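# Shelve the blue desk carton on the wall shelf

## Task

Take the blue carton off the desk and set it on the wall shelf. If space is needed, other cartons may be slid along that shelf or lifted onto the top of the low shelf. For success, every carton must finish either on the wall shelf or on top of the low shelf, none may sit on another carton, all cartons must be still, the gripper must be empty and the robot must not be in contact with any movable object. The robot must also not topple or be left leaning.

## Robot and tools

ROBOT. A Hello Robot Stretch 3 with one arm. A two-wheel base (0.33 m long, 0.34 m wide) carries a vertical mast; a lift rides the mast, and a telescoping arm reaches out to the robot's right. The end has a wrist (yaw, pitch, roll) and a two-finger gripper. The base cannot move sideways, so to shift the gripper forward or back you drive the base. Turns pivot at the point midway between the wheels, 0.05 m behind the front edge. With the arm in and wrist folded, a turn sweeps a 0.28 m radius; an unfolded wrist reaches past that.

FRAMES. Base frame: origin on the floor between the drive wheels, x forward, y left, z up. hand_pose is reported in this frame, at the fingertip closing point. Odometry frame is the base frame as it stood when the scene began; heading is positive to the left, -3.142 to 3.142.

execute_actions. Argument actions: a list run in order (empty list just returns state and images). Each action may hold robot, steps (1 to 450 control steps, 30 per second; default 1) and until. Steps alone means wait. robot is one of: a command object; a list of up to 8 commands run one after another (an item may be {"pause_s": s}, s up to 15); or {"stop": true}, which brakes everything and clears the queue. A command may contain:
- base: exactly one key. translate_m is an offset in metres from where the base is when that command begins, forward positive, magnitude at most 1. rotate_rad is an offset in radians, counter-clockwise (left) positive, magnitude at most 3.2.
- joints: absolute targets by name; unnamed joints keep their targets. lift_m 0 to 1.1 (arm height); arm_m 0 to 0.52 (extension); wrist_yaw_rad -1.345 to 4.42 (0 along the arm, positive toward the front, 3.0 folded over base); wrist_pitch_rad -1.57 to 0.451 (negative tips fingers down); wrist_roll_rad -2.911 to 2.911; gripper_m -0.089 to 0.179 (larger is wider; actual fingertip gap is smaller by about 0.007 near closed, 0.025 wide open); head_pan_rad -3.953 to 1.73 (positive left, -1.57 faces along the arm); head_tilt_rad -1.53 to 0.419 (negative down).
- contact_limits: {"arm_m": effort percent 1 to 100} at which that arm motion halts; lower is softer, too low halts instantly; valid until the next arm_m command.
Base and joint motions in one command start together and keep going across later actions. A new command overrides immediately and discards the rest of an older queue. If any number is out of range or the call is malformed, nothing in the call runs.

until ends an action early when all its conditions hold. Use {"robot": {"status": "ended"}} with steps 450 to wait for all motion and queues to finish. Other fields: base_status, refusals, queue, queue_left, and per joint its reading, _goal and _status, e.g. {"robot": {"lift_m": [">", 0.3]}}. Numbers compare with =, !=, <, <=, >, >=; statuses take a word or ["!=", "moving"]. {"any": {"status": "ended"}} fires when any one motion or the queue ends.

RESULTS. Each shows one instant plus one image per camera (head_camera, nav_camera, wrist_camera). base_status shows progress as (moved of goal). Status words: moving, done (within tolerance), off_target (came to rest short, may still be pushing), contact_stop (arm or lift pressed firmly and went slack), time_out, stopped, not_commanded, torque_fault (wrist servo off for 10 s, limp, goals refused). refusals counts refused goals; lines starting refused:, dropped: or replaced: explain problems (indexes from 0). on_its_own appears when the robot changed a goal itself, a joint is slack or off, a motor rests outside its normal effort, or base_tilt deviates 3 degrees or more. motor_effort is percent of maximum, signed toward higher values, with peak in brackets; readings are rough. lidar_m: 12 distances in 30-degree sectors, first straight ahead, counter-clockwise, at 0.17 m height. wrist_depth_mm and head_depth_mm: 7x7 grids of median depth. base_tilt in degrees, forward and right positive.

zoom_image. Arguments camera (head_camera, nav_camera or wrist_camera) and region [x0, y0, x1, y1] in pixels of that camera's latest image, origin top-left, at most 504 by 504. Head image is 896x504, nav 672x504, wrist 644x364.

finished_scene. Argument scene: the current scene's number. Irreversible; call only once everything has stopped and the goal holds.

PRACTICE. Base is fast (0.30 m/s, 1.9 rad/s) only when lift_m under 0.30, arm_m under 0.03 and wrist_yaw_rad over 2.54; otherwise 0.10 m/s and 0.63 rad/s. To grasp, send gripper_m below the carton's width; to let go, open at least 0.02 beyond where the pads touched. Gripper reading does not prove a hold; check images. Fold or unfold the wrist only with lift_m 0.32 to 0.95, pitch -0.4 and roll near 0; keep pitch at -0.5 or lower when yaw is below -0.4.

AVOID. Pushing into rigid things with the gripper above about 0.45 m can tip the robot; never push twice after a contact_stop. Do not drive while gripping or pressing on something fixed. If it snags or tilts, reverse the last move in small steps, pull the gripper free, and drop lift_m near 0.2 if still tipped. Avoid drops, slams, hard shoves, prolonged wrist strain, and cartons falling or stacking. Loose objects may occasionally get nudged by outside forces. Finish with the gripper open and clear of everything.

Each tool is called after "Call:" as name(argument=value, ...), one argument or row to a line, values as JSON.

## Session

Call:
execute_actions(
  actions=[],
)

Scene clock: 0.00 s.
robot.base_odometry: x=+0.000 y=+0.000 heading=+0.000 (m, m, rad; robot's odometry frame)
robot.turned_by_wheels: +0.000 (rad since the last result)
robot.turned_by_imu: +0.000 (rad since the last result)
robot.base_tilt: forward=+0.6 right=+2.2 (deg)
robot.lidar_m: 2.11 1.97 2.54 2.44 2.42 1.84 1.43 1.41 1.49 2.00 2.01 2.54
robot.head_depth_mm: 1986 2950 2980 3046 3023 3034 2355 / 1988 2799 2815 2848 2868 2885 2332 / 2013 2653 2692 2675 2709 2724 2318 / 2029 2571 2560 2552 2573 2589 2307 / 2040 2398 2432 2453 2469 2518 2141 / 2042 2304 2311 2356 2330 2176 2044 / 2073 2194 2231 2224 2232 2150 1960
robot.base_status: not_commanded
robot.joint_positions: lift_m=+0.471 arm_m=-0.003 wrist_yaw_rad=+2.915 wrist_pitch_rad=-0.518 wrist_roll_rad=+0.015 gripper_m=+0.037 head_pan_rad=-0.007 head_tilt_rad=+0.016
robot.joint_goals: lift_m=+0.471 arm_m=-0.003 wrist_yaw_rad=+2.915 wrist_pitch_rad=-0.518 wrist_roll_rad=+0.015 gripper_m=+0.037 head_pan_rad=-0.007 head_tilt_rad=+0.016
robot.joint_status: lift_m=not_commanded arm_m=not_commanded wrist_yaw_rad=not_commanded wrist_pitch_rad=not_commanded wrist_roll_rad=not_commanded gripper_m=not_commanded head_pan_rad=not_commanded head_tilt_rad=not_commanded
robot.measured_speeds: translate_m=+0.000 rotate_rad=+0.000 lift_m=+0.000 arm_m=+0.000 wrist_yaw_rad=+0.000 wrist_pitch_rad=+0.000 wrist_roll_rad=+0.000 head_pan_rad=+0.000 head_tilt_rad=+0.000
robot: refusals=0 queue=idle queue_left=0
robot.motor_effort: left_wheel=+0 right_wheel=+0 lift_m=+24 arm_m=+0 wrist_yaw_rad=+0 wrist_pitch_rad=+7 wrist_roll_rad=+1 gripper_m=+0 head_pan_rad=+0 head_tilt_rad=+1 (%)
robot.hand_pose: x=+0.0261 y=+0.0633 z=+0.4620 quat_wxyz=(+0.258, +0.704, +0.101, +0.653) (m; robot's base frame)
robot.wrist_depth_mm: - - - - - - - / - - - - - - - / - - - - - - - / - - - 961 943 902 903 / 835 816 837 798 798 782 748 / 731 705 - 678 - 667 660 / 622 633 - 612 600 587 587
pictures: head_camera (sideways: a quarter turn clockwise sets it upright), nav_camera (sideways: a quarter turn counterclockwise sets it upright), wrist_camera
camera_calibration (this result's frames):
head_camera: T_world_to_cam=[[0.0162453, -0.0406802, -0.99904, 1.32116], [0.024648, 0.998885, -0.040273, 0.0553516], [0.999564, -0.0239701, 0.0172299, -0.0778339], [0, 0, 0, 1]] pos_world=[0.0549731, -0.0034106, 1.32346]
nav_camera: T_world_to_cam=[[0.00215295, 0.00468448, 0.999987, -1.25804], [-0.0276018, -0.999608, 0.00474213, 0.0445472], [0.999617, -0.0276116, -0.00202281, -0.039836], [0, 0, 0, 1]] pos_world=[0.0437588, 0.049323, 1.25773]
wrist_camera: T_world_to_cam=[[0.978238, -0.198375, -0.0608064, 0.0231998], [-0.172562, -0.615141, -0.769301, 0.437221], [0.115206, 0.763052, -0.635987, 0.409857], [0, 0, 0, 1]] pos_world=[0.00553519, -0.039187, 0.598428]
Images, in order (width x height): head_camera 896x504, nav_camera 672x504, wrist_camera 644x364.

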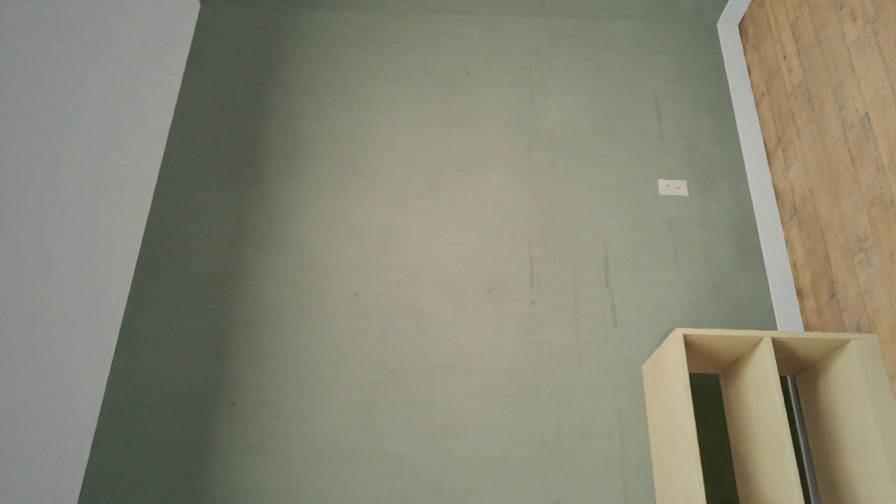

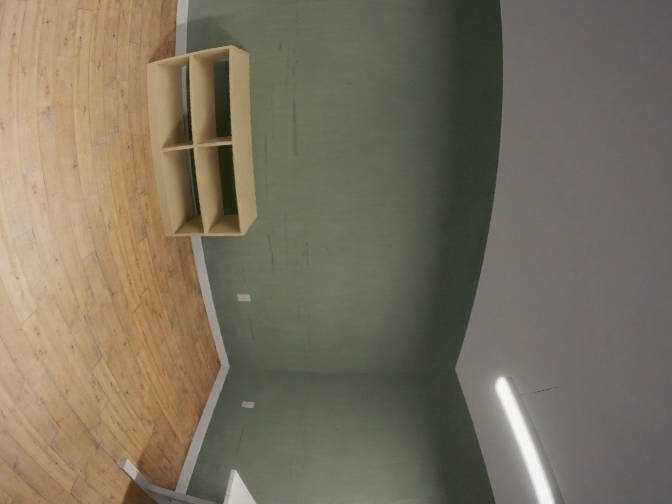

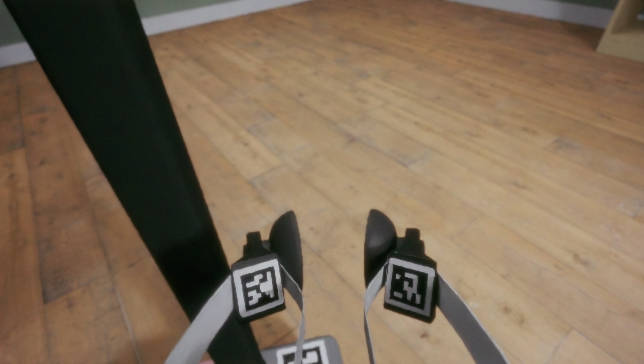

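Call:
execute_actions(
  actions=[
    {"robot": {"joints": {"head_pan_rad": -1.0, "head_tilt_rad": -0.35, "lift_m": 0.28}}, "steps": 100, "until": {"robot": {"status": "ended"}}},
  ],
)

Scene clock: 10.43 s.
robot.base_odometry: x=+0.000 y=+0.000 heading=+0.000 (m, m, rad; robot's odometry frame)
robot.turned_by_wheels: +0.000 (rad since the last result)
robot.turned_by_imu: +0.000 (rad since the last result)
robot.base_tilt: forward=+0.7 right=+2.3 (deg)
robot.lidar_m: 2.12 1.97 2.53 2.44 2.42 1.84 1.43 1.41 1.50 2.01 2.02 2.55
robot.head_depth_mm: 1980 2115 2220 1770 2407 1863 1499 / 2003 2126 2234 1885 2429 1848 1482 / 2017 2154 2275 2018 2414 1852 1480 / 2025 2207 2287 1984 2382 1832 1483 / 2057 2209 2365 2527 2387 1816 1454 / 2107 2249 2348 2079 2278 1810 1459 / 2127 2285 2416 2635 2351 1807 1445
robot.base_status: not_commanded
robot.joint_positions: lift_m=+0.280 arm_m=-0.003 wrist_yaw_rad=+2.915 wrist_pitch_rad=-0.518 wrist_roll_rad=+0.015 gripper_m=+0.037 head_pan_rad=-0.993 head_tilt_rad=-0.345
robot.joint_goals: lift_m=+0.280 arm_m=-0.003 wrist_yaw_rad=+2.915 wrist_pitch_rad=-0.518 wrist_roll_rad=+0.015 gripper_m=+0.037 head_pan_rad=-1.000 head_tilt_rad=-0.350
robot.joint_status: lift_m=done arm_m=not_commanded wrist_yaw_rad=not_commanded wrist_pitch_rad=not_commanded wrist_roll_rad=not_commanded gripper_m=not_commanded head_pan_rad=done head_tilt_rad=done
robot.measured_speeds: translate_m=+0.000 rotate_rad=+0.000 lift_m=+0.000 arm_m=+0.000 wrist_yaw_rad=+0.000 wrist_pitch_rad=+0.000 wrist_roll_rad=+0.000 head_pan_rad=+0.000 head_tilt_rad=+0.000
robot: refusals=0 queue=done queue_left=0
robot.motor_effort: left_wheel=+0(1) right_wheel=+0(0) lift_m=+17(25) arm_m=+0(0) wrist_yaw_rad=+1(1) wrist_pitch_rad=+8(8) wrist_roll_rad=+1(1) gripper_m=+0(0) head_pan_rad=-3(39) head_tilt_rad=-2(17) (%)
robot.hand_pose: x=+0.0261 y=+0.0632 z=+0.2712 quat_wxyz=(+0.258, +0.704, +0.101, +0.653) (m; robot's base frame)
robot.wrist_depth_mm: - - - - - - - / - - - - 980 975 944 / 830 - 812 783 764 743 727 / 682 - 656 655 630 613 602 / 564 559 564 558 551 516 510 / 485 - - - - 452 447 / - - - - 403 402 397
pictures: head_camera (sideways: a quarter turn clockwise sets it upright), nav_camera (sideways: a quarter turn counterclockwise sets it upright), wrist_camera
camera_calibration (this result's frames):
head_camera: T_world_to_cam=[[-0.218164, 0.260221, -0.940579, 1.24602], [0.838209, 0.543568, -0.0440356, 0.0552673], [0.49981, -0.798009, -0.336707, 0.385925], [0, 0, 0, 1]] pos_world=[0.0326214, -0.0463101, 1.30436]
nav_camera: T_world_to_cam=[[0.197826, -0.294704, 0.934887, -1.17402], [-0.847189, -0.53116, 0.0118319, 0.0403205], [0.493087, -0.794367, -0.354748, 0.422378], [0, 0, 0, 1]] pos_world=[0.0581423, 0.0109507, 1.24694]
wrist_camera: T_world_to_cam=[[0.978229, -0.198414, -0.0608235, 0.0116089], [-0.172675, -0.615626, -0.768888, 0.290314], [0.115114, 0.762651, -0.636484, 0.288759], [0, 0, 0, 1]] pos_world=[0.00553361, -0.0391942, 0.407715]
Images, in order (width x height): head_camera 896x504, nav_camera 672x504, wrist_camera 644x364.

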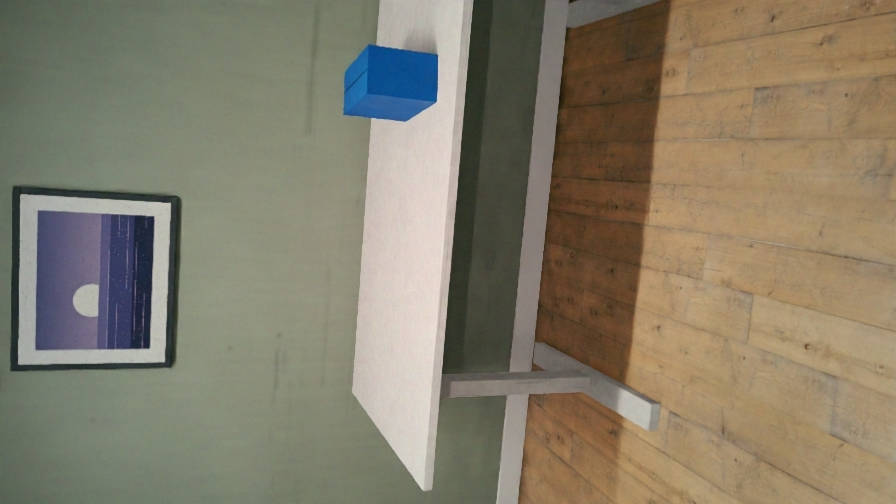

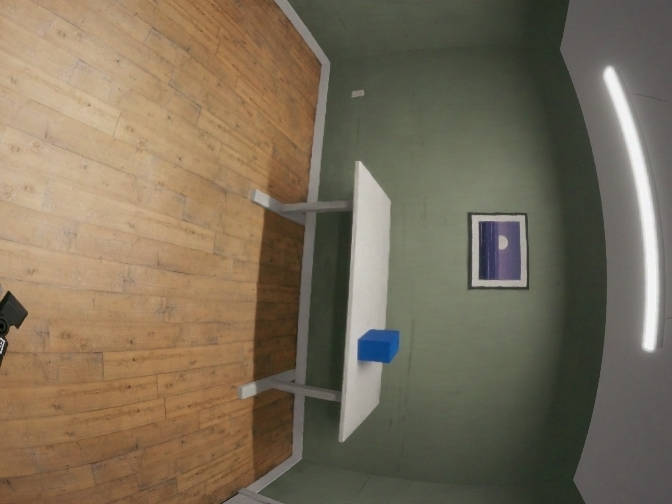

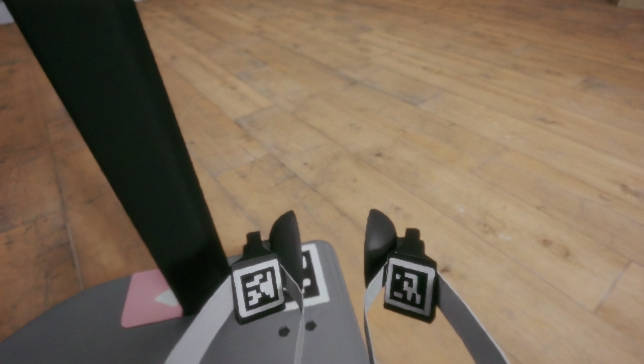

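Call:
zoom_image(
  camera="head_camera",
  region=[320, 0, 500, 160],
)

Region (320, 0, 500, 160) of head_camera's 896x504 image, scaled by 2.800, with more detail than that image has.

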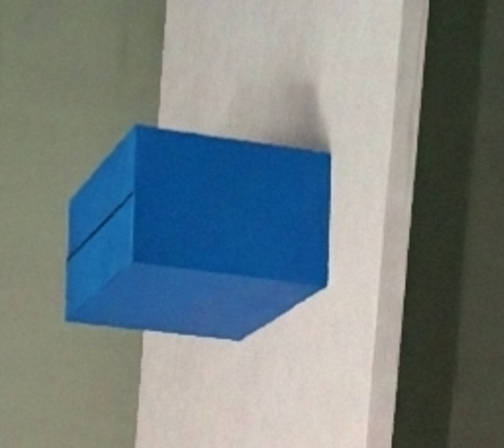

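Call:
execute_actions(
  actions=[
    {"robot": {"base": {"rotate_rad": 1.798}, "joints": {"head_pan_rad": 0.1, "head_tilt_rad": -0.25}}, "steps": 200, "until": {"robot": {"status": "ended"}}},
  ],
)

Scene clock: 90.37 s.
robot.base_odometry: x=+0.000 y=+0.000 heading=+1.798 (m, m, rad; robot's odometry frame)
robot.turned_by_wheels: +1.798 (rad since the last result)
robot.turned_by_imu: +1.792 (rad since the last result)
robot.base_tilt: forward=+0.6 right=+2.4 (deg)
robot.lidar_m: 2.40 2.40 1.59 1.40 1.40 1.64 2.01 2.02 2.70 1.97 2.01 2.73
robot.head_depth_mm: 2176 2283 2439 2309 2674 2079 1618 / 2161 2244 2391 2313 2645 2067 1602 / 2115 2206 2360 2267 2553 2053 1603 / 2088 2196 2302 2251 2556 2014 1588 / 2094 2176 2268 2353 2529 2022 1566 / 2057 2139 2276 2369 2479 2002 1570 / 2012 2097 2195 2334 2447 2000 1561
robot.base_status: done (rotate_rad +1.7979 of +1.7980)
robot.joint_positions: lift_m=+0.280 arm_m=-0.003 wrist_yaw_rad=+2.915 wrist_pitch_rad=-0.518 wrist_roll_rad=+0.015 gripper_m=+0.037 head_pan_rad=+0.093 head_tilt_rad=-0.260
robot.joint_goals: lift_m=+0.280 arm_m=-0.003 wrist_yaw_rad=+2.915 wrist_pitch_rad=-0.518 wrist_roll_rad=+0.015 gripper_m=+0.037 head_pan_rad=+0.100 head_tilt_rad=-0.250
robot.joint_status: lift_m=done arm_m=not_commanded wrist_yaw_rad=not_commanded wrist_pitch_rad=not_commanded wrist_roll_rad=not_commanded gripper_m=not_commanded head_pan_rad=done head_tilt_rad=done
robot.measured_speeds: translate_m=+0.000 rotate_rad=+0.000 lift_m=+0.000 arm_m=+0.000 wrist_yaw_rad=+0.000 wrist_pitch_rad=+0.000 wrist_roll_rad=+0.000 head_pan_rad=+0.000 head_tilt_rad=+0.000
robot: refusals=0 queue=done queue_left=0
robot.motor_effort: left_wheel=-2(7) right_wheel=+3(16) lift_m=+18(17) arm_m=+0(0) wrist_yaw_rad=+1(0) wrist_pitch_rad=+7(7) wrist_roll_rad=+1(1) gripper_m=+1(0) head_pan_rad=+3(41) head_tilt_rad=+3(11) (%)
robot.hand_pose: x=+0.0261 y=+0.0632 z=+0.2712 quat_wxyz=(+0.258, +0.704, +0.101, +0.653) (m; robot's base frame)
robot.wrist_depth_mm: - - - - - - - / - - - 981 - 940 946 / 824 - 818 791 760 761 733 / 670 - 658 634 627 619 608 / 561 559 567 558 544 527 511 / 488 - - - - 451 451 / - - - - 402 402 394
pictures: head_camera (sideways: a quarter turn clockwise sets it upright), nav_camera (sideways: a quarter turn counterclockwise sets it upright), wrist_camera
camera_calibration (this result's frames):
head_camera: T_world_to_cam=[[-0.250613, -0.0641492, -0.96596, 1.27936], [-0.086523, 0.995293, -0.0436494, 0.0604102], [0.964213, 0.0726387, -0.254983, 0.276731], [0, 0, 0, 1]] pos_world=[0.0590246, 0.00184305, 1.30901]
nav_camera: T_world_to_cam=[[0.272063, 0.0301236, 0.961808, -1.20963], [0.0741563, -0.997194, 0.0102556, 0.0367512], [0.959418, 0.0685339, -0.273533, 0.313836], [0, 0, 0, 1]] pos_world=[0.0252693, 0.051578, 1.2489]
wrist_camera: T_world_to_cam=[[0.978229, -0.198415, -0.0608238, 0.0116049], [-0.172675, -0.615626, -0.768887, 0.290301], [0.115114, 0.76265, -0.636485, 0.288774], [0, 0, 0, 1]] pos_world=[0.00553365, -0.0392141, 0.407715]
Images, in order (width x height): head_camera 896x504, nav_camera 672x504, wrist_camera 644x364.

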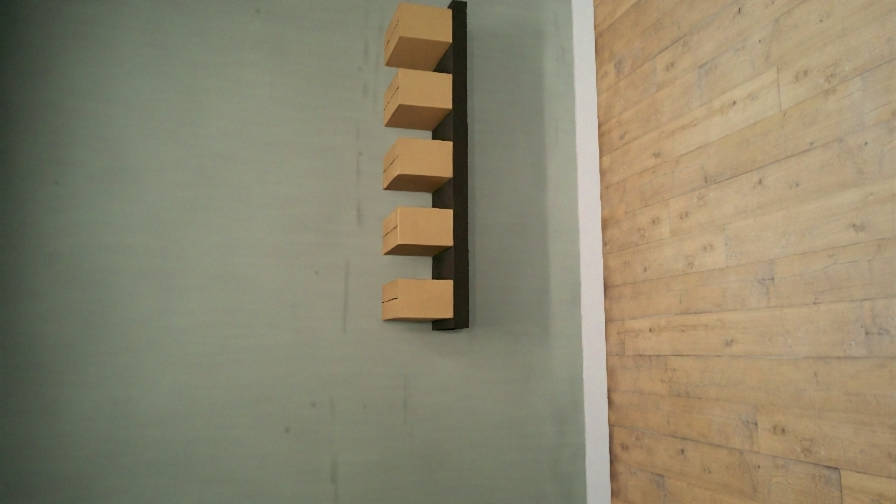

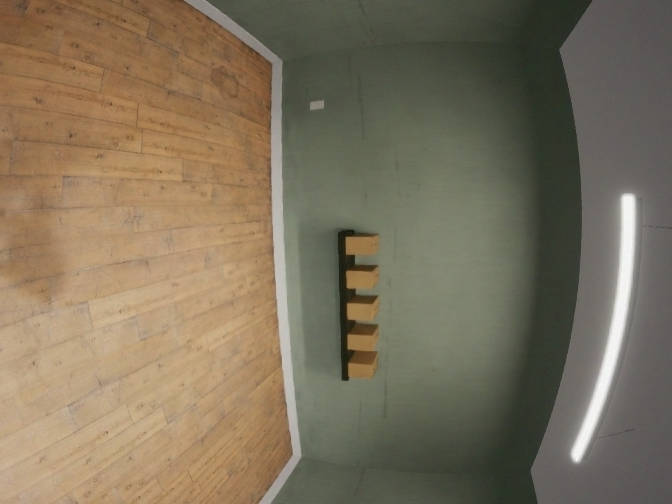

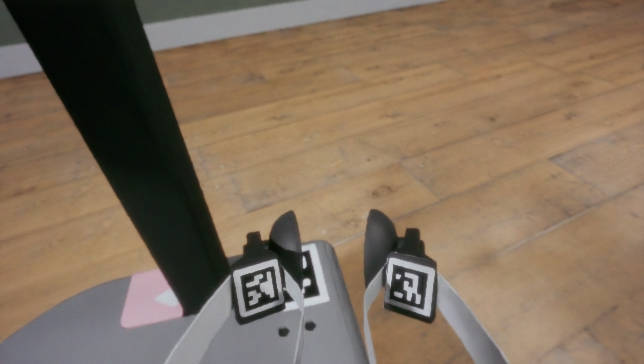

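Call:
execute_actions(
  actions=[
    {"robot": {"base": {"translate_m": -1.0}, "joints": {"head_pan_rad": -1.57, "head_tilt_rad": -0.75}}, "steps": 300, "until": {"robot": {"translate_m": ["<=", -0.5]}}},
    {"robot": {"base": {"translate_m": -0.75}}, "steps": 400, "until": {"robot": {"base_status": ["!=", "moving"]}}},
    {"robot": {"base": {"rotate_rad": -1.176}, "joints": {"lift_m": 1.07}}, "steps": 300, "until": {"robot": {"lift_m": [">", 0.5]}}},
    {"robot": {"joints": {"wrist_yaw_rad": 0.0, "wrist_pitch_rad": -1.57, "wrist_roll_rad": 0.0, "gripper_m": 0.179}}, "steps": 450, "until": {"robot": {"lift_m": [">", 1.06]}}},
    {"robot": {"joints": {"arm_m": 0.40}}, "steps": 450, "until": {"robot": {"status": "ended"}}},
  ],
)

Scene clock: 123.67 s.
robot.base_odometry: x=+0.283 y=-1.223 heading=+0.622 (m, m, rad; robot's odometry frame)
robot.turned_by_wheels: -1.176 (rad since the last result)
robot.turned_by_imu: -1.173 (rad since the last result)
robot.base_tilt: forward=+0.6 right=+2.3 (deg)
robot.lidar_m: 2.32 2.50 3.66 2.66 1.37 1.11 1.10 1.24 0.75 1.16 1.15 2.03
robot.head_depth_mm: 963 1082 1025 826 693 631 1153 / 985 1102 999 818 687 631 1171 / - 1164 713 618 670 1257 1167 / 1007 1161 685 603 674 1274 1166 / 1039 1151 964 781 678 1297 1161 / 1055 1177 990 806 675 1296 1164 / 1073 1186 983 796 674 1313 1158
robot.base_status: done (rotate_rad -1.1759 of -1.1760)
robot.joint_positions: lift_m=+1.070 arm_m=+0.400 wrist_yaw_rad=+0.000 wrist_pitch_rad=-1.565 wrist_roll_rad=+0.003 gripper_m=+0.179 head_pan_rad=-1.563 head_tilt_rad=-0.741
robot.joint_goals: lift_m=+1.070 arm_m=+0.400 wrist_yaw_rad=+0.000 wrist_pitch_rad=-1.570 wrist_roll_rad=+0.000 gripper_m=+0.179 head_pan_rad=-1.570 head_tilt_rad=-0.750
robot.joint_status: lift_m=done arm_m=done wrist_yaw_rad=done wrist_pitch_rad=done wrist_roll_rad=done gripper_m=done head_pan_rad=done head_tilt_rad=done
robot.measured_speeds: translate_m=+0.000 rotate_rad=+0.000 lift_m=+0.000 arm_m=+0.000 wrist_yaw_rad=+0.000 wrist_pitch_rad=+0.000 wrist_roll_rad=+0.000 head_pan_rad=+0.000 head_tilt_rad=+0.000
robot: refusals=0 queue=done queue_left=0
robot.motor_effort: left_wheel=+2(10) right_wheel=-3(8) lift_m=+30(30) arm_m=+7(5) wrist_yaw_rad=+0(2) wrist_pitch_rad=-3(8) wrist_roll_rad=-1(3) gripper_m=+0(83) head_pan_rad=-3(40) head_tilt_rad=-3(23) (%)
robot.hand_pose: x=-0.0216 y=-0.5220 z=+0.9520 quat_wxyz=(+0.501, +0.498, -0.502, -0.500) (m; robot's base frame)
robot.wrist_depth_mm: 378 365 366 196 197 362 364 / 386 382 375 202 201 372 373 / 398 390 390 208 207 385 379 / 405 403 396 212 212 394 389 / 414 417 405 218 220 402 404 / - - 421 427 420 419 - / - - - - - 423 429
pictures: head_camera (sideways: a quarter turn clockwise sets it upright), nav_camera (sideways: a quarter turn counterclockwise sets it upright), wrist_camera
camera_calibration (this result's frames):
head_camera: T_world_to_cam=[[-0.0456731, 0.673329, -0.73793, 0.980702], [0.998888, 0.0221137, -0.0416469, 0.051155], [-0.0117237, -0.739012, -0.67359, 0.827368], [0, 0, 0, 1]] pos_world=[0.00339347, -0.0500325, 1.28313]
nav_camera: T_world_to_cam=[[0.00990921, -0.687805, 0.725828, -0.90027], [-0.999831, 0.00441047, 0.0178294, 0.0334512], [-0.0154644, -0.725882, -0.687645, 0.858605], [0, 0, 0, 1]] pos_world=[0.0556444, 0.00388781, 1.24326]
wrist_camera: T_world_to_cam=[[-0.998236, 0.0272941, -0.0527175, 0.050901], [0.0180837, 0.985641, 0.167884, 0.39347], [0.0565428, 0.166634, -0.984396, 1.19273], [0, 0, 0, 1]] pos_world=[-0.0237446, -0.587959, 1.11075]
Images, in order (width x height): head_camera 896x504, nav_camera 672x504, wrist_camera 644x364.

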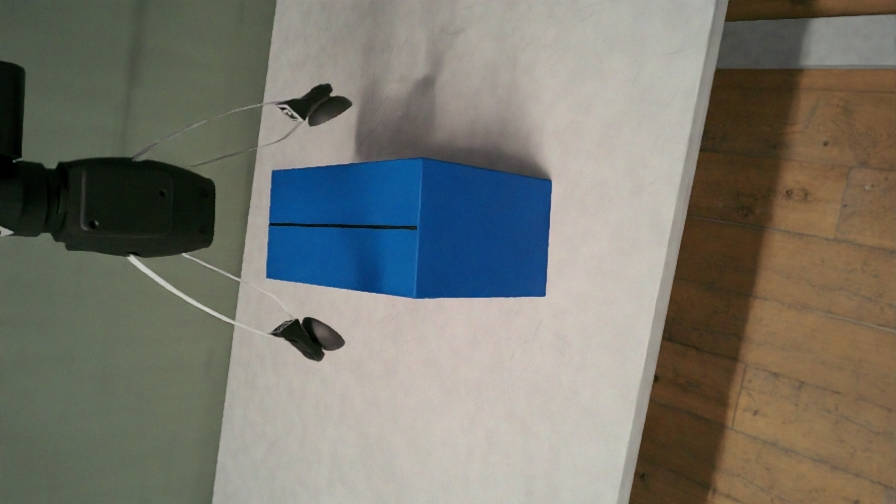

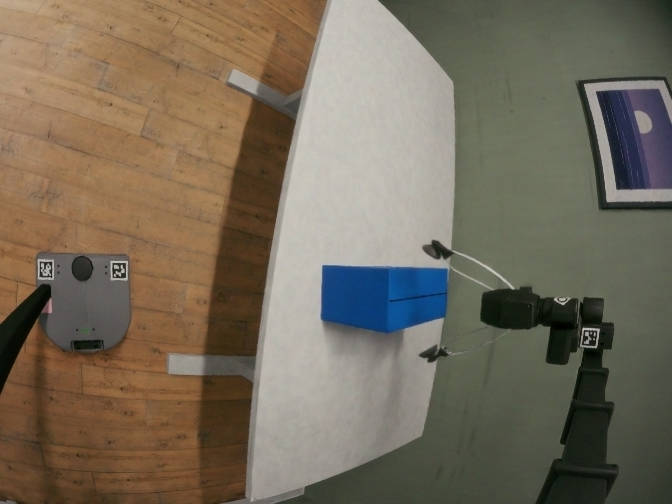

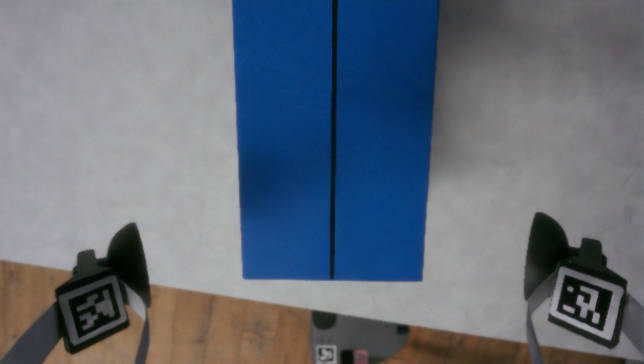

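Call:
execute_actions(
  actions=[
    {"robot": [{"joints": {"arm_m": 0.49, "lift_m": 0.982}, "base": {"translate_m": 0.003}}, {"joints": {"gripper_m": 0.09}}, {"pause_s": 0.3}, {"joints": {"lift_m": 1.03}}], "steps": 300, "until": {"robot": {"status": "ended"}}},
  ],
)

Scene clock: 136.60 s.
robot.base_odometry: x=+0.285 y=-1.222 heading=+0.622 (m, m, rad; robot's odometry frame)
robot.turned_by_wheels: +0.000 (rad since the last result)
robot.turned_by_imu: +0.000 (rad since the last result)
robot.base_tilt: forward=+0.6 right=+2.4 (deg)
robot.lidar_m: 2.31 2.49 3.67 2.67 1.38 1.12 1.11 1.25 0.76 1.16 1.15 2.03
robot.head_depth_mm: 979 1081 1030 827 692 629 1155 / 992 1103 1013 820 686 629 1173 / - 1121 603 618 685 1262 1179 / 1014 1105 599 605 680 1277 1169 / 1033 1157 983 785 679 1293 1166 / 1062 1177 984 802 673 1300 1161 / 1080 1185 982 797 672 1314 1155
robot.base_status: done (translate_m +0.0030 of +0.0030)
robot.joint_positions: lift_m=+1.030 arm_m=+0.490 wrist_yaw_rad=+0.000 wrist_pitch_rad=-1.565 wrist_roll_rad=+0.003 gripper_m=+0.091 head_pan_rad=-1.563 head_tilt_rad=-0.741
robot.joint_goals: lift_m=+1.030 arm_m=+0.490 wrist_yaw_rad=+0.000 wrist_pitch_rad=-1.570 wrist_roll_rad=+0.000 gripper_m=+0.090 head_pan_rad=-1.570 head_tilt_rad=-0.750
robot.joint_status: lift_m=done arm_m=done wrist_yaw_rad=done wrist_pitch_rad=done wrist_roll_rad=done gripper_m=done head_pan_rad=done head_tilt_rad=done
robot.measured_speeds: translate_m=+0.000 rotate_rad=+0.000 lift_m=+0.000 arm_m=+0.000 wrist_yaw_rad=+0.000 wrist_pitch_rad=+0.000 wrist_roll_rad=+0.000 head_pan_rad=+0.000 head_tilt_rad=+0.000
robot: refusals=0 queue=done queue_left=0
robot.motor_effort: left_wheel=+2(5) right_wheel=-3(7) lift_m=+31(33) arm_m=+6(6) wrist_yaw_rad=+0(0) wrist_pitch_rad=-2(3) wrist_roll_rad=-1(1) gripper_m=-15(90) head_pan_rad=-2(2) head_tilt_rad=-3(3) (%)
robot.hand_pose: x=-0.0216 y=-0.6119 z=+0.9120 quat_wxyz=(+0.501, +0.498, -0.502, -0.500) (m; robot's base frame)
robot.wrist_depth_mm: 335 331 114 113 112 113 322 / 343 341 117 116 115 116 330 / 350 350 120 119 118 337 343 / 361 357 123 122 122 346 347 / 371 370 127 126 125 126 360 / 383 - 130 130 128 129 369 / 399 399 134 133 132 386 383
pictures: head_camera (sideways: a quarter turn clockwise sets it upright), nav_camera (sideways: a quarter turn counterclockwise sets it upright), wrist_camera
camera_calibration (this result's frames):
head_camera: T_world_to_cam=[[-0.0456734, 0.67333, -0.73793, 0.980702], [0.998888, 0.0221141, -0.0416469, 0.051155], [-0.0117234, -0.739012, -0.673591, 0.827368], [0, 0, 0, 1]] pos_world=[0.00339349, -0.0500325, 1.28313]
nav_camera: T_world_to_cam=[[0.00990946, -0.687805, 0.725828, -0.900269], [-0.999831, 0.00441011, 0.0178294, 0.0334512], [-0.0154641, -0.725882, -0.687646, 0.858605], [0, 0, 0, 1]] pos_world=[0.0556444, 0.00388784, 1.24326]
wrist_camera: T_world_to_cam=[[-0.998236, 0.0273193, -0.0527052, 0.0512478], [0.0180854, 0.985566, 0.168324, 0.488343], [0.0565429, 0.167073, -0.984322, 1.1685], [0, 0, 0, 1]] pos_world=[-0.0237447, -0.67792, 1.07068]
Images, in order (width x height): head_camera 896x504, nav_camera 672x504, wrist_camera 644x364.

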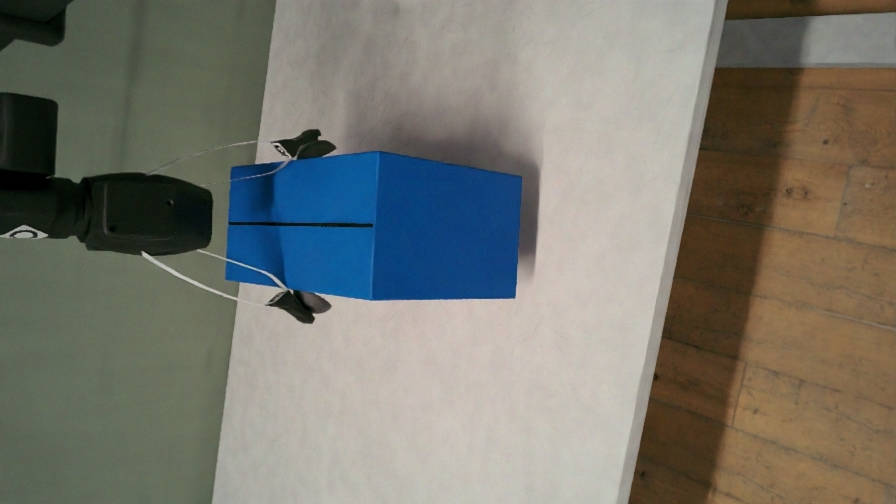

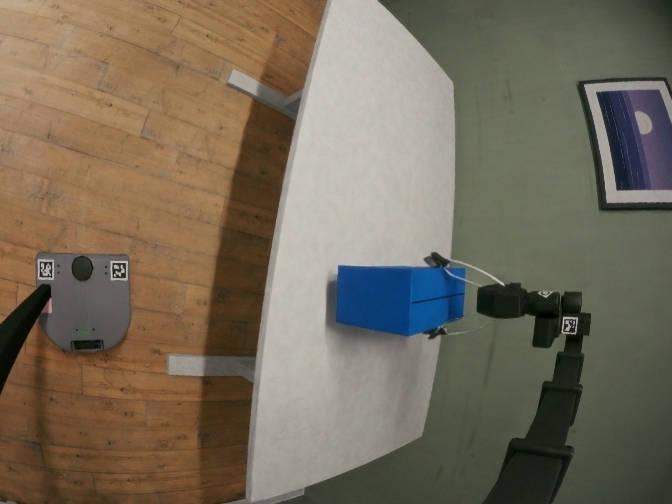

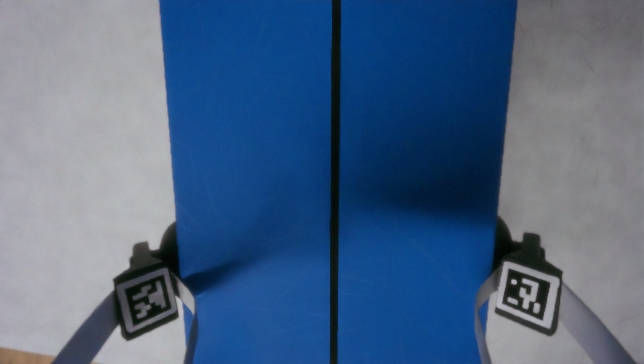

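Call:
execute_actions(
  actions=[],
)

Scene clock: 148.73 s.
robot.base_odometry: x=+0.285 y=-1.222 heading=+0.622 (m, m, rad; robot's odometry frame)
robot.turned_by_wheels: +0.000 (rad since the last result)
robot.turned_by_imu: +0.000 (rad since the last result)
robot.base_tilt: forward=+0.6 right=+2.5 (deg)
robot.lidar_m: 2.31 2.49 3.65 2.67 1.38 1.11 1.11 1.25 0.75 1.16 1.15 2.03
robot.head_depth_mm: 981 1087 1023 821 692 632 1155 / 995 1094 1012 820 686 629 1175 / - 1120 606 618 685 1256 1173 / 1013 1105 598 605 679 1280 1164 / 1035 1150 978 783 678 1293 1170 / 1060 1181 983 803 674 1294 1163 / 1078 1179 979 796 672 1306 1155
robot.base_status: done (translate_m +0.0030 of +0.0030)
robot.joint_positions: lift_m=+1.030 arm_m=+0.490 wrist_yaw_rad=+0.000 wrist_pitch_rad=-1.565 wrist_roll_rad=+0.003 gripper_m=+0.091 head_pan_rad=-1.563 head_tilt_rad=-0.741
robot.joint_goals: lift_m=+1.030 arm_m=+0.490 wrist_yaw_rad=+0.000 wrist_pitch_rad=-1.570 wrist_roll_rad=+0.000 gripper_m=+0.090 head_pan_rad=-1.570 head_tilt_rad=-0.750
robot.joint_status: lift_m=done arm_m=done wrist_yaw_rad=done wrist_pitch_rad=done wrist_roll_rad=done gripper_m=done head_pan_rad=done head_tilt_rad=done
robot.measured_speeds: translate_m=+0.000 rotate_rad=+0.000 lift_m=+0.000 arm_m=+0.000 wrist_yaw_rad=+0.000 wrist_pitch_rad=+0.000 wrist_roll_rad=+0.000 head_pan_rad=+0.000 head_tilt_rad=+0.000
robot: refusals=0 queue=done queue_left=0
robot.motor_effort: left_wheel=+2(2) right_wheel=-3(2) lift_m=+31(31) arm_m=+6(6) wrist_yaw_rad=+0(0) wrist_pitch_rad=-2(2) wrist_roll_rad=+0(1) gripper_m=-15(16) head_pan_rad=-3(3) head_tilt_rad=-3(3) (%)
robot.hand_pose: x=-0.0216 y=-0.6119 z=+0.9120 quat_wxyz=(+0.501, +0.498, -0.502, -0.500) (m; robot's base frame)
robot.wrist_depth_mm: 337 332 114 113 112 113 323 / 342 347 117 116 116 116 332 / 355 352 120 119 118 340 340 / 361 361 123 122 122 348 349 / 374 371 127 126 125 126 359 / 389 - 130 129 129 128 369 / 396 396 135 134 133 382 379
pictures: head_camera (sideways: a quarter turn clockwise sets it upright), nav_camera (sideways: a quarter turn counterclockwise sets it upright), wrist_camera
camera_calibration (this result's frames):
head_camera: T_world_to_cam=[[-0.0456732, 0.67333, -0.73793, 0.980702], [0.998888, 0.0221138, -0.0416469, 0.051155], [-0.0117236, -0.739012, -0.673591, 0.827368], [0, 0, 0, 1]] pos_world=[0.00339348, -0.0500325, 1.28313]
nav_camera: T_world_to_cam=[[0.0099093, -0.687805, 0.725828, -0.900269], [-0.999831, 0.00441035, 0.0178294, 0.0334512], [-0.0154643, -0.725882, -0.687646, 0.858605], [0, 0, 0, 1]] pos_world=[0.0556444, 0.00388783, 1.24326]
wrist_camera: T_world_to_cam=[[-0.998236, 0.0273191, -0.0527052, 0.0512477], [0.0180852, 0.985566, 0.168323, 0.488344], [0.0565429, 0.167073, -0.984322, 1.1685], [0, 0, 0, 1]] pos_world=[-0.0237447, -0.67792, 1.07068]
Images, in order (width x height): head_camera 896x504, nav_camera 672x504, wrist_camera 644x364.

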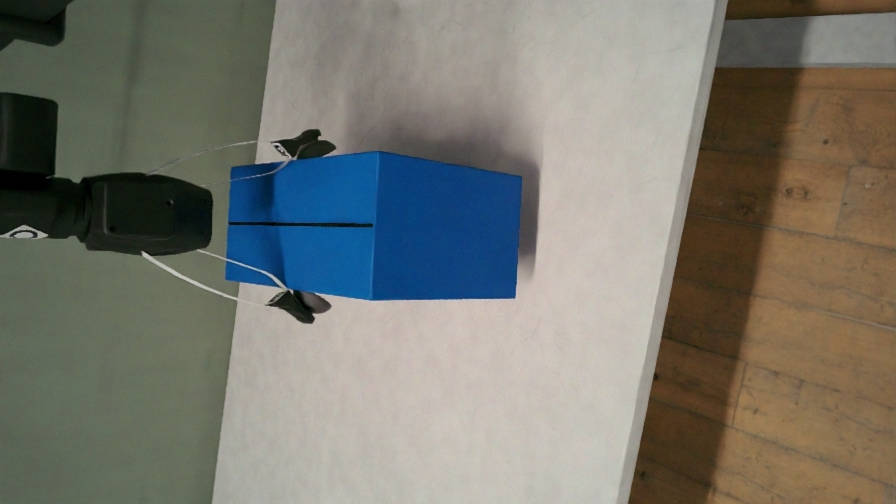

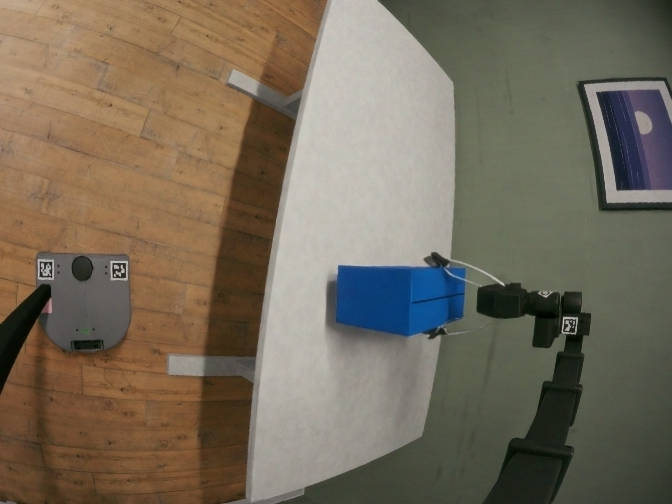

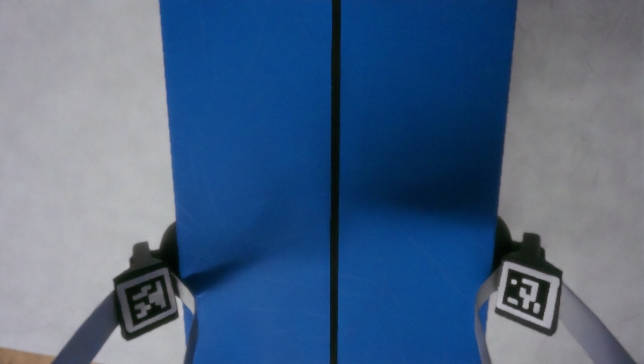

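Call:
execute_actions(
  actions=[
    {"robot": {"base": {"rotate_rad": -1.835}, "joints": {"arm_m": 0.38, "head_pan_rad": -3.2, "head_tilt_rad": -0.35}}, "steps": 300, "until": {"robot": {"base_status": ["!=", "moving"]}}},
    {"robot": {"base": {"translate_m": -1.0}}, "steps": 400, "until": {"robot": {"translate_m": ["<", -0.9]}}},
    {"robot": {"base": {"translate_m": -1.0}}, "steps": 400, "until": {"robot": {"translate_m": ["<", -0.9]}}},
    {"robot": {"base": {"translate_m": -0.95}}, "steps": 400, "until": {"robot": {"status": "ended"}}},
  ],
)

Scene clock: 232.43 s.
robot.base_odometry: x=-0.680 y=+1.359 heading=-1.213 (m, m, rad; robot's odometry frame)
robot.turned_by_wheels: -1.835 (rad since the last result)
robot.turned_by_imu: -1.820 (rad since the last result)
robot.base_tilt: forward=+0.5 right=+2.4 (deg)
robot.lidar_m: 3.51 3.54 2.29 2.46 1.33 0.92 0.87 0.89 1.16 1.32 1.36 1.76
robot.head_depth_mm: 752 805 861 - - - - / 743 793 850 - - - - / 735 787 836 - - - - / 729 777 830 - - - - / 719 767 823 879 931 - - / 716 760 810 873 929 - - / 704 748 801 859 918 - -
robot.base_status: done (translate_m -0.9500 of -0.9500)
robot.joint_positions: lift_m=+1.030 arm_m=+0.380 wrist_yaw_rad=+0.000 wrist_pitch_rad=-1.565 wrist_roll_rad=+0.003 gripper_m=+0.091 head_pan_rad=-3.193 head_tilt_rad=-0.359
robot.joint_goals: lift_m=+1.030 arm_m=+0.380 wrist_yaw_rad=+0.000 wrist_pitch_rad=-1.570 wrist_roll_rad=+0.000 gripper_m=+0.090 head_pan_rad=-3.200 head_tilt_rad=-0.350
robot.joint_status: lift_m=done arm_m=done wrist_yaw_rad=done wrist_pitch_rad=done wrist_roll_rad=done gripper_m=done head_pan_rad=done head_tilt_rad=done
robot.measured_speeds: translate_m=+0.000 rotate_rad=+0.000 lift_m=+0.000 arm_m=+0.000 wrist_yaw_rad=+0.000 wrist_pitch_rad=+0.000 wrist_roll_rad=+0.000 head_pan_rad=+0.000 head_tilt_rad=+0.000
robot: refusals=0 queue=done queue_left=0
robot.motor_effort: left_wheel=+1(7) right_wheel=-2(13) lift_m=+31(31) arm_m=-6(6) wrist_yaw_rad=+0(0) wrist_pitch_rad=-3(2) wrist_roll_rad=-1(1) gripper_m=-15(15) head_pan_rad=-2(41) head_tilt_rad=+3(19) (%)
robot.hand_pose: x=-0.0216 y=-0.5027 z=+0.9120 quat_wxyz=(+0.501, +0.498, -0.502, -0.500) (m; robot's base frame)
robot.wrist_depth_mm: - - 114 113 112 113 - / - - 117 116 115 116 - / - - 120 119 119 - - / - - 123 122 121 - - / - - 127 126 125 126 - / - - 131 130 129 128 - / - - 134 134 133 - -
pictures: head_camera (sideways: a quarter turn clockwise sets it upright), nav_camera (sideways: a quarter turn counterclockwise sets it upright), wrist_camera
camera_calibration (this result's frames):
head_camera: T_world_to_cam=[[0.351585, 0.022528, -0.935885, 1.23641], [-0.0533815, -0.997601, -0.0440674, 0.0607467], [-0.934633, 0.0654524, -0.349539, 0.411375], [0, 0, 0, 1]] pos_world=[-0.046977, 0.00582157, 1.30361]
nav_camera: T_world_to_cam=[[-0.36741, 0.0142066, 0.929951, -1.16413], [0.0691366, 0.997534, 0.0120758, 0.0344136], [-0.927486, 0.0687304, -0.367486, 0.447621], [0, 0, 0, 1]] pos_world=[-0.0149298, -0.0485555, 1.24666]
wrist_camera: T_world_to_cam=[[-0.998236, 0.0273351, -0.0527053, 0.0482716], [0.0181009, 0.985566, 0.168324, 0.380686], [0.0565456, 0.167073, -0.984322, 1.15025], [0, 0, 0, 1]] pos_world=[-0.0237458, -0.568685, 1.07068]
Images, in order (width x height): head_camera 896x504, nav_camera 672x504, wrist_camera 644x364.

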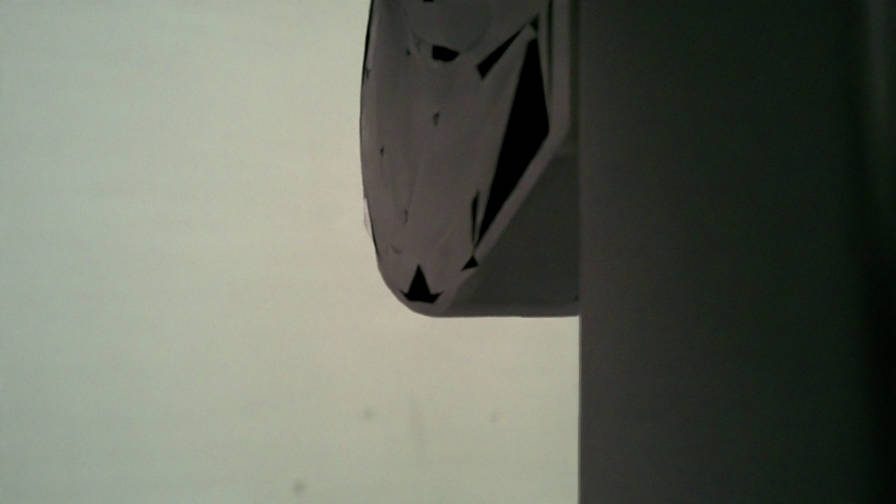

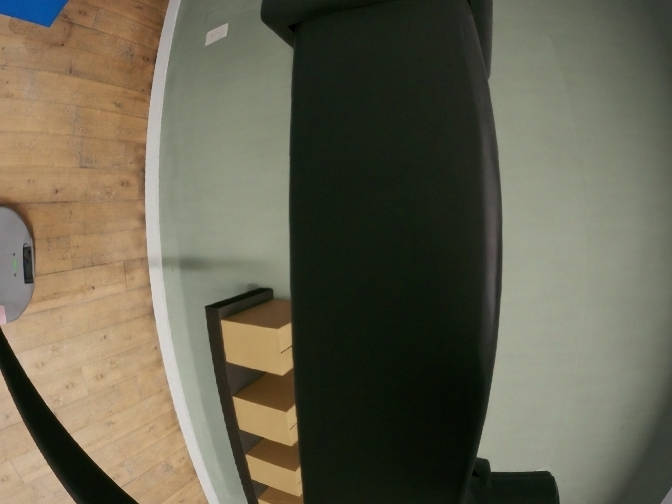

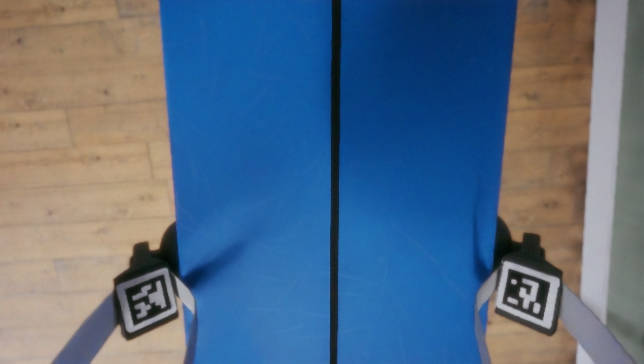

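Call:
execute_actions(
  actions=[
    {"robot": {"base": {"translate_m": -0.19}, "joints": {"head_pan_rad": -1.8, "head_tilt_rad": -0.7}}, "steps": 300, "until": {"robot": {"base_status": ["!=", "moving"]}}},
    {"robot": {"base": {"rotate_rad": -1.513}}, "steps": 300, "until": {"robot": {"status": "ended"}}},
  ],
)

Scene clock: 250.40 s.
robot.base_odometry: x=-0.746 y=+1.537 heading=-2.726 (m, m, rad; robot's odometry frame)
robot.turned_by_wheels: -1.513 (rad since the last result)
robot.turned_by_imu: -1.510 (rad since the last result)
robot.base_tilt: forward=+0.6 right=+2.2 (deg)
robot.lidar_m: 1.34 1.39 1.90 3.70 3.22 2.38 2.44 0.97 0.71 0.68 0.71 0.97
robot.head_depth_mm: 592 - 808 785 769 1357 1203 / - - 794 675 673 1329 1200 / - 674 757 691 675 1303 1191 / - 655 741 824 794 1283 1190 / - 636 685 512 517 1231 1182 / - - 610 511 502 1184 1179 / 544 603 681 786 928 1130 1174
robot.base_status: done (rotate_rad -1.5129 of -1.5130)
robot.joint_positions: lift_m=+1.030 arm_m=+0.380 wrist_yaw_rad=+0.000 wrist_pitch_rad=-1.565 wrist_roll_rad=+0.003 gripper_m=+0.091 head_pan_rad=-1.807 head_tilt_rad=-0.691
robot.joint_goals: lift_m=+1.030 arm_m=+0.380 wrist_yaw_rad=+0.000 wrist_pitch_rad=-1.570 wrist_roll_rad=+0.000 gripper_m=+0.090 head_pan_rad=-1.800 head_tilt_rad=-0.700
robot.joint_status: lift_m=done arm_m=done wrist_yaw_rad=done wrist_pitch_rad=done wrist_roll_rad=done gripper_m=done head_pan_rad=done head_tilt_rad=done
robot.measured_speeds: translate_m=+0.000 rotate_rad=+0.000 lift_m=+0.000 arm_m=+0.000 wrist_yaw_rad=+0.000 wrist_pitch_rad=+0.000 wrist_roll_rad=+0.000 head_pan_rad=+0.000 head_tilt_rad=+0.000
robot: refusals=0 queue=done queue_left=0
robot.motor_effort: left_wheel=+2(6) right_wheel=-3(11) lift_m=+31(31) arm_m=-5(6) wrist_yaw_rad=+0(0) wrist_pitch_rad=-2(2) wrist_roll_rad=-1(1) gripper_m=-14(15) head_pan_rad=+4(41) head_tilt_rad=-3(18) (%)
robot.hand_pose: x=-0.0216 y=-0.5027 z=+0.9120 quat_wxyz=(+0.501, +0.498, -0.502, -0.500) (m; robot's base frame)
robot.wrist_depth_mm: 380 349 114 113 112 113 206 / 792 817 116 116 115 115 211 / - - 120 119 118 248 215 / - - 123 122 122 251 221 / - - 127 126 125 125 228 / - - 130 129 129 128 233 / - - 134 133 133 - -
pictures: head_camera (sideways: a quarter turn clockwise sets it upright), nav_camera (sideways: a quarter turn counterclockwise sets it upright), wrist_camera
camera_calibration (this result's frames):
head_camera: T_world_to_cam=[[0.109358, 0.62787, -0.770597, 1.02233], [0.974214, -0.221622, -0.0423203, 0.0521849], [-0.197353, -0.746099, -0.635916, 0.779494], [0, 0, 0, 1]] pos_world=[-0.008804, -0.0487481, 1.28571]
nav_camera: T_world_to_cam=[[-0.147695, -0.633857, 0.759218, -0.942827], [-0.969015, 0.246403, 0.0172098, 0.0340688], [-0.197982, -0.733151, -0.650609, 0.811544], [0, 0, 0, 1]] pos_world=[0.0544339, -0.0110273, 1.24322]
wrist_camera: T_world_to_cam=[[-0.998236, 0.0273479, -0.0527053, 0.0482781], [0.0181136, 0.985565, 0.168324, 0.380686], [0.0565479, 0.167072, -0.984322, 1.15025], [0, 0, 0, 1]] pos_world=[-0.0237466, -0.568685, 1.07068]
Images, in order (width x height): head_camera 896x504, nav_camera 672x504, wrist_camera 644x364.

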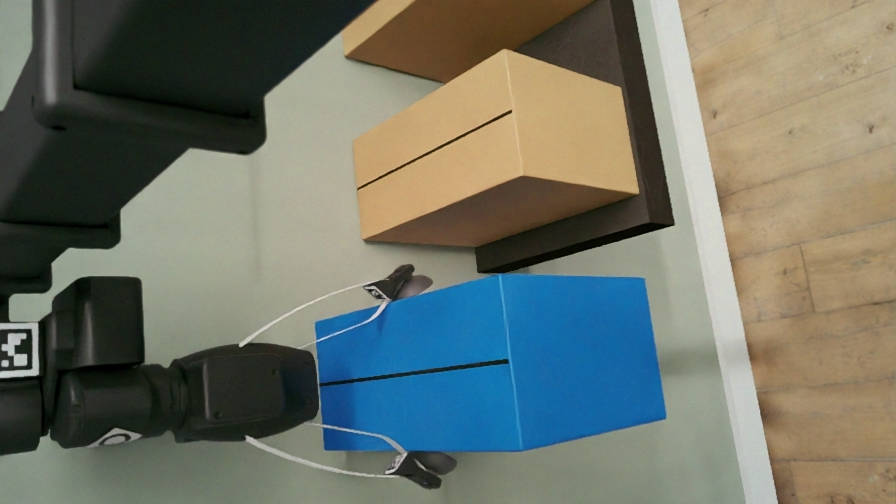

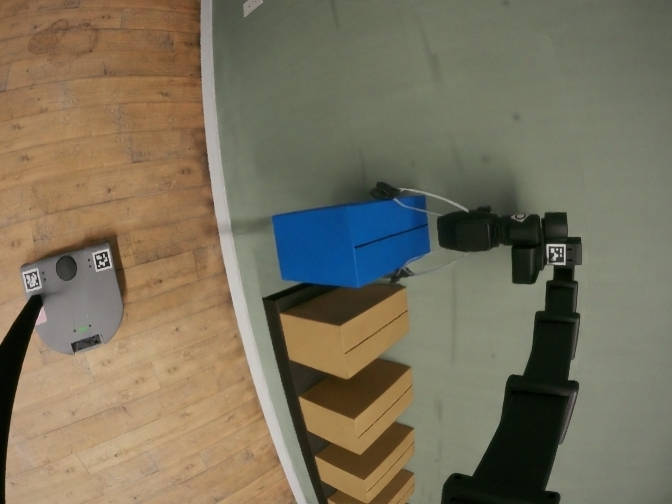

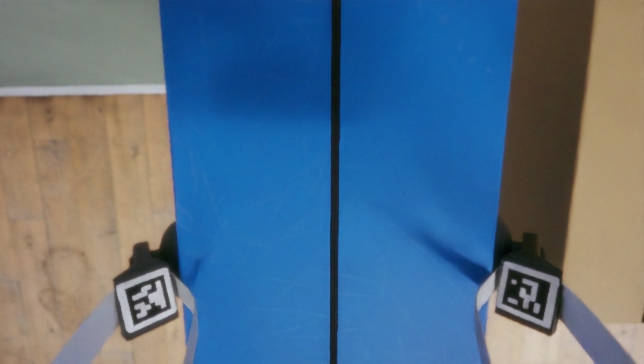

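Call:
zoom_image(
  camera="head_camera",
  region=[340, 0, 740, 300],
)

Region (340, 0, 740, 300) of head_camera's 896x504 image, scaled by 1.260, with more detail than that image has; it fills the top 378 rows of this view, and the rest is white.

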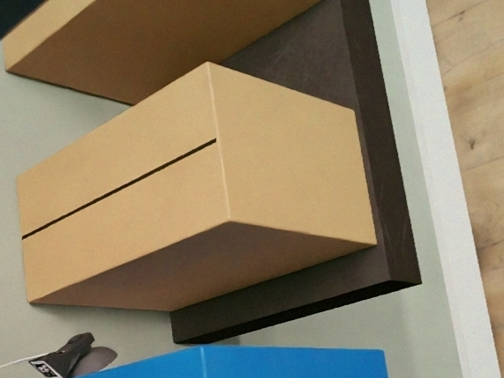

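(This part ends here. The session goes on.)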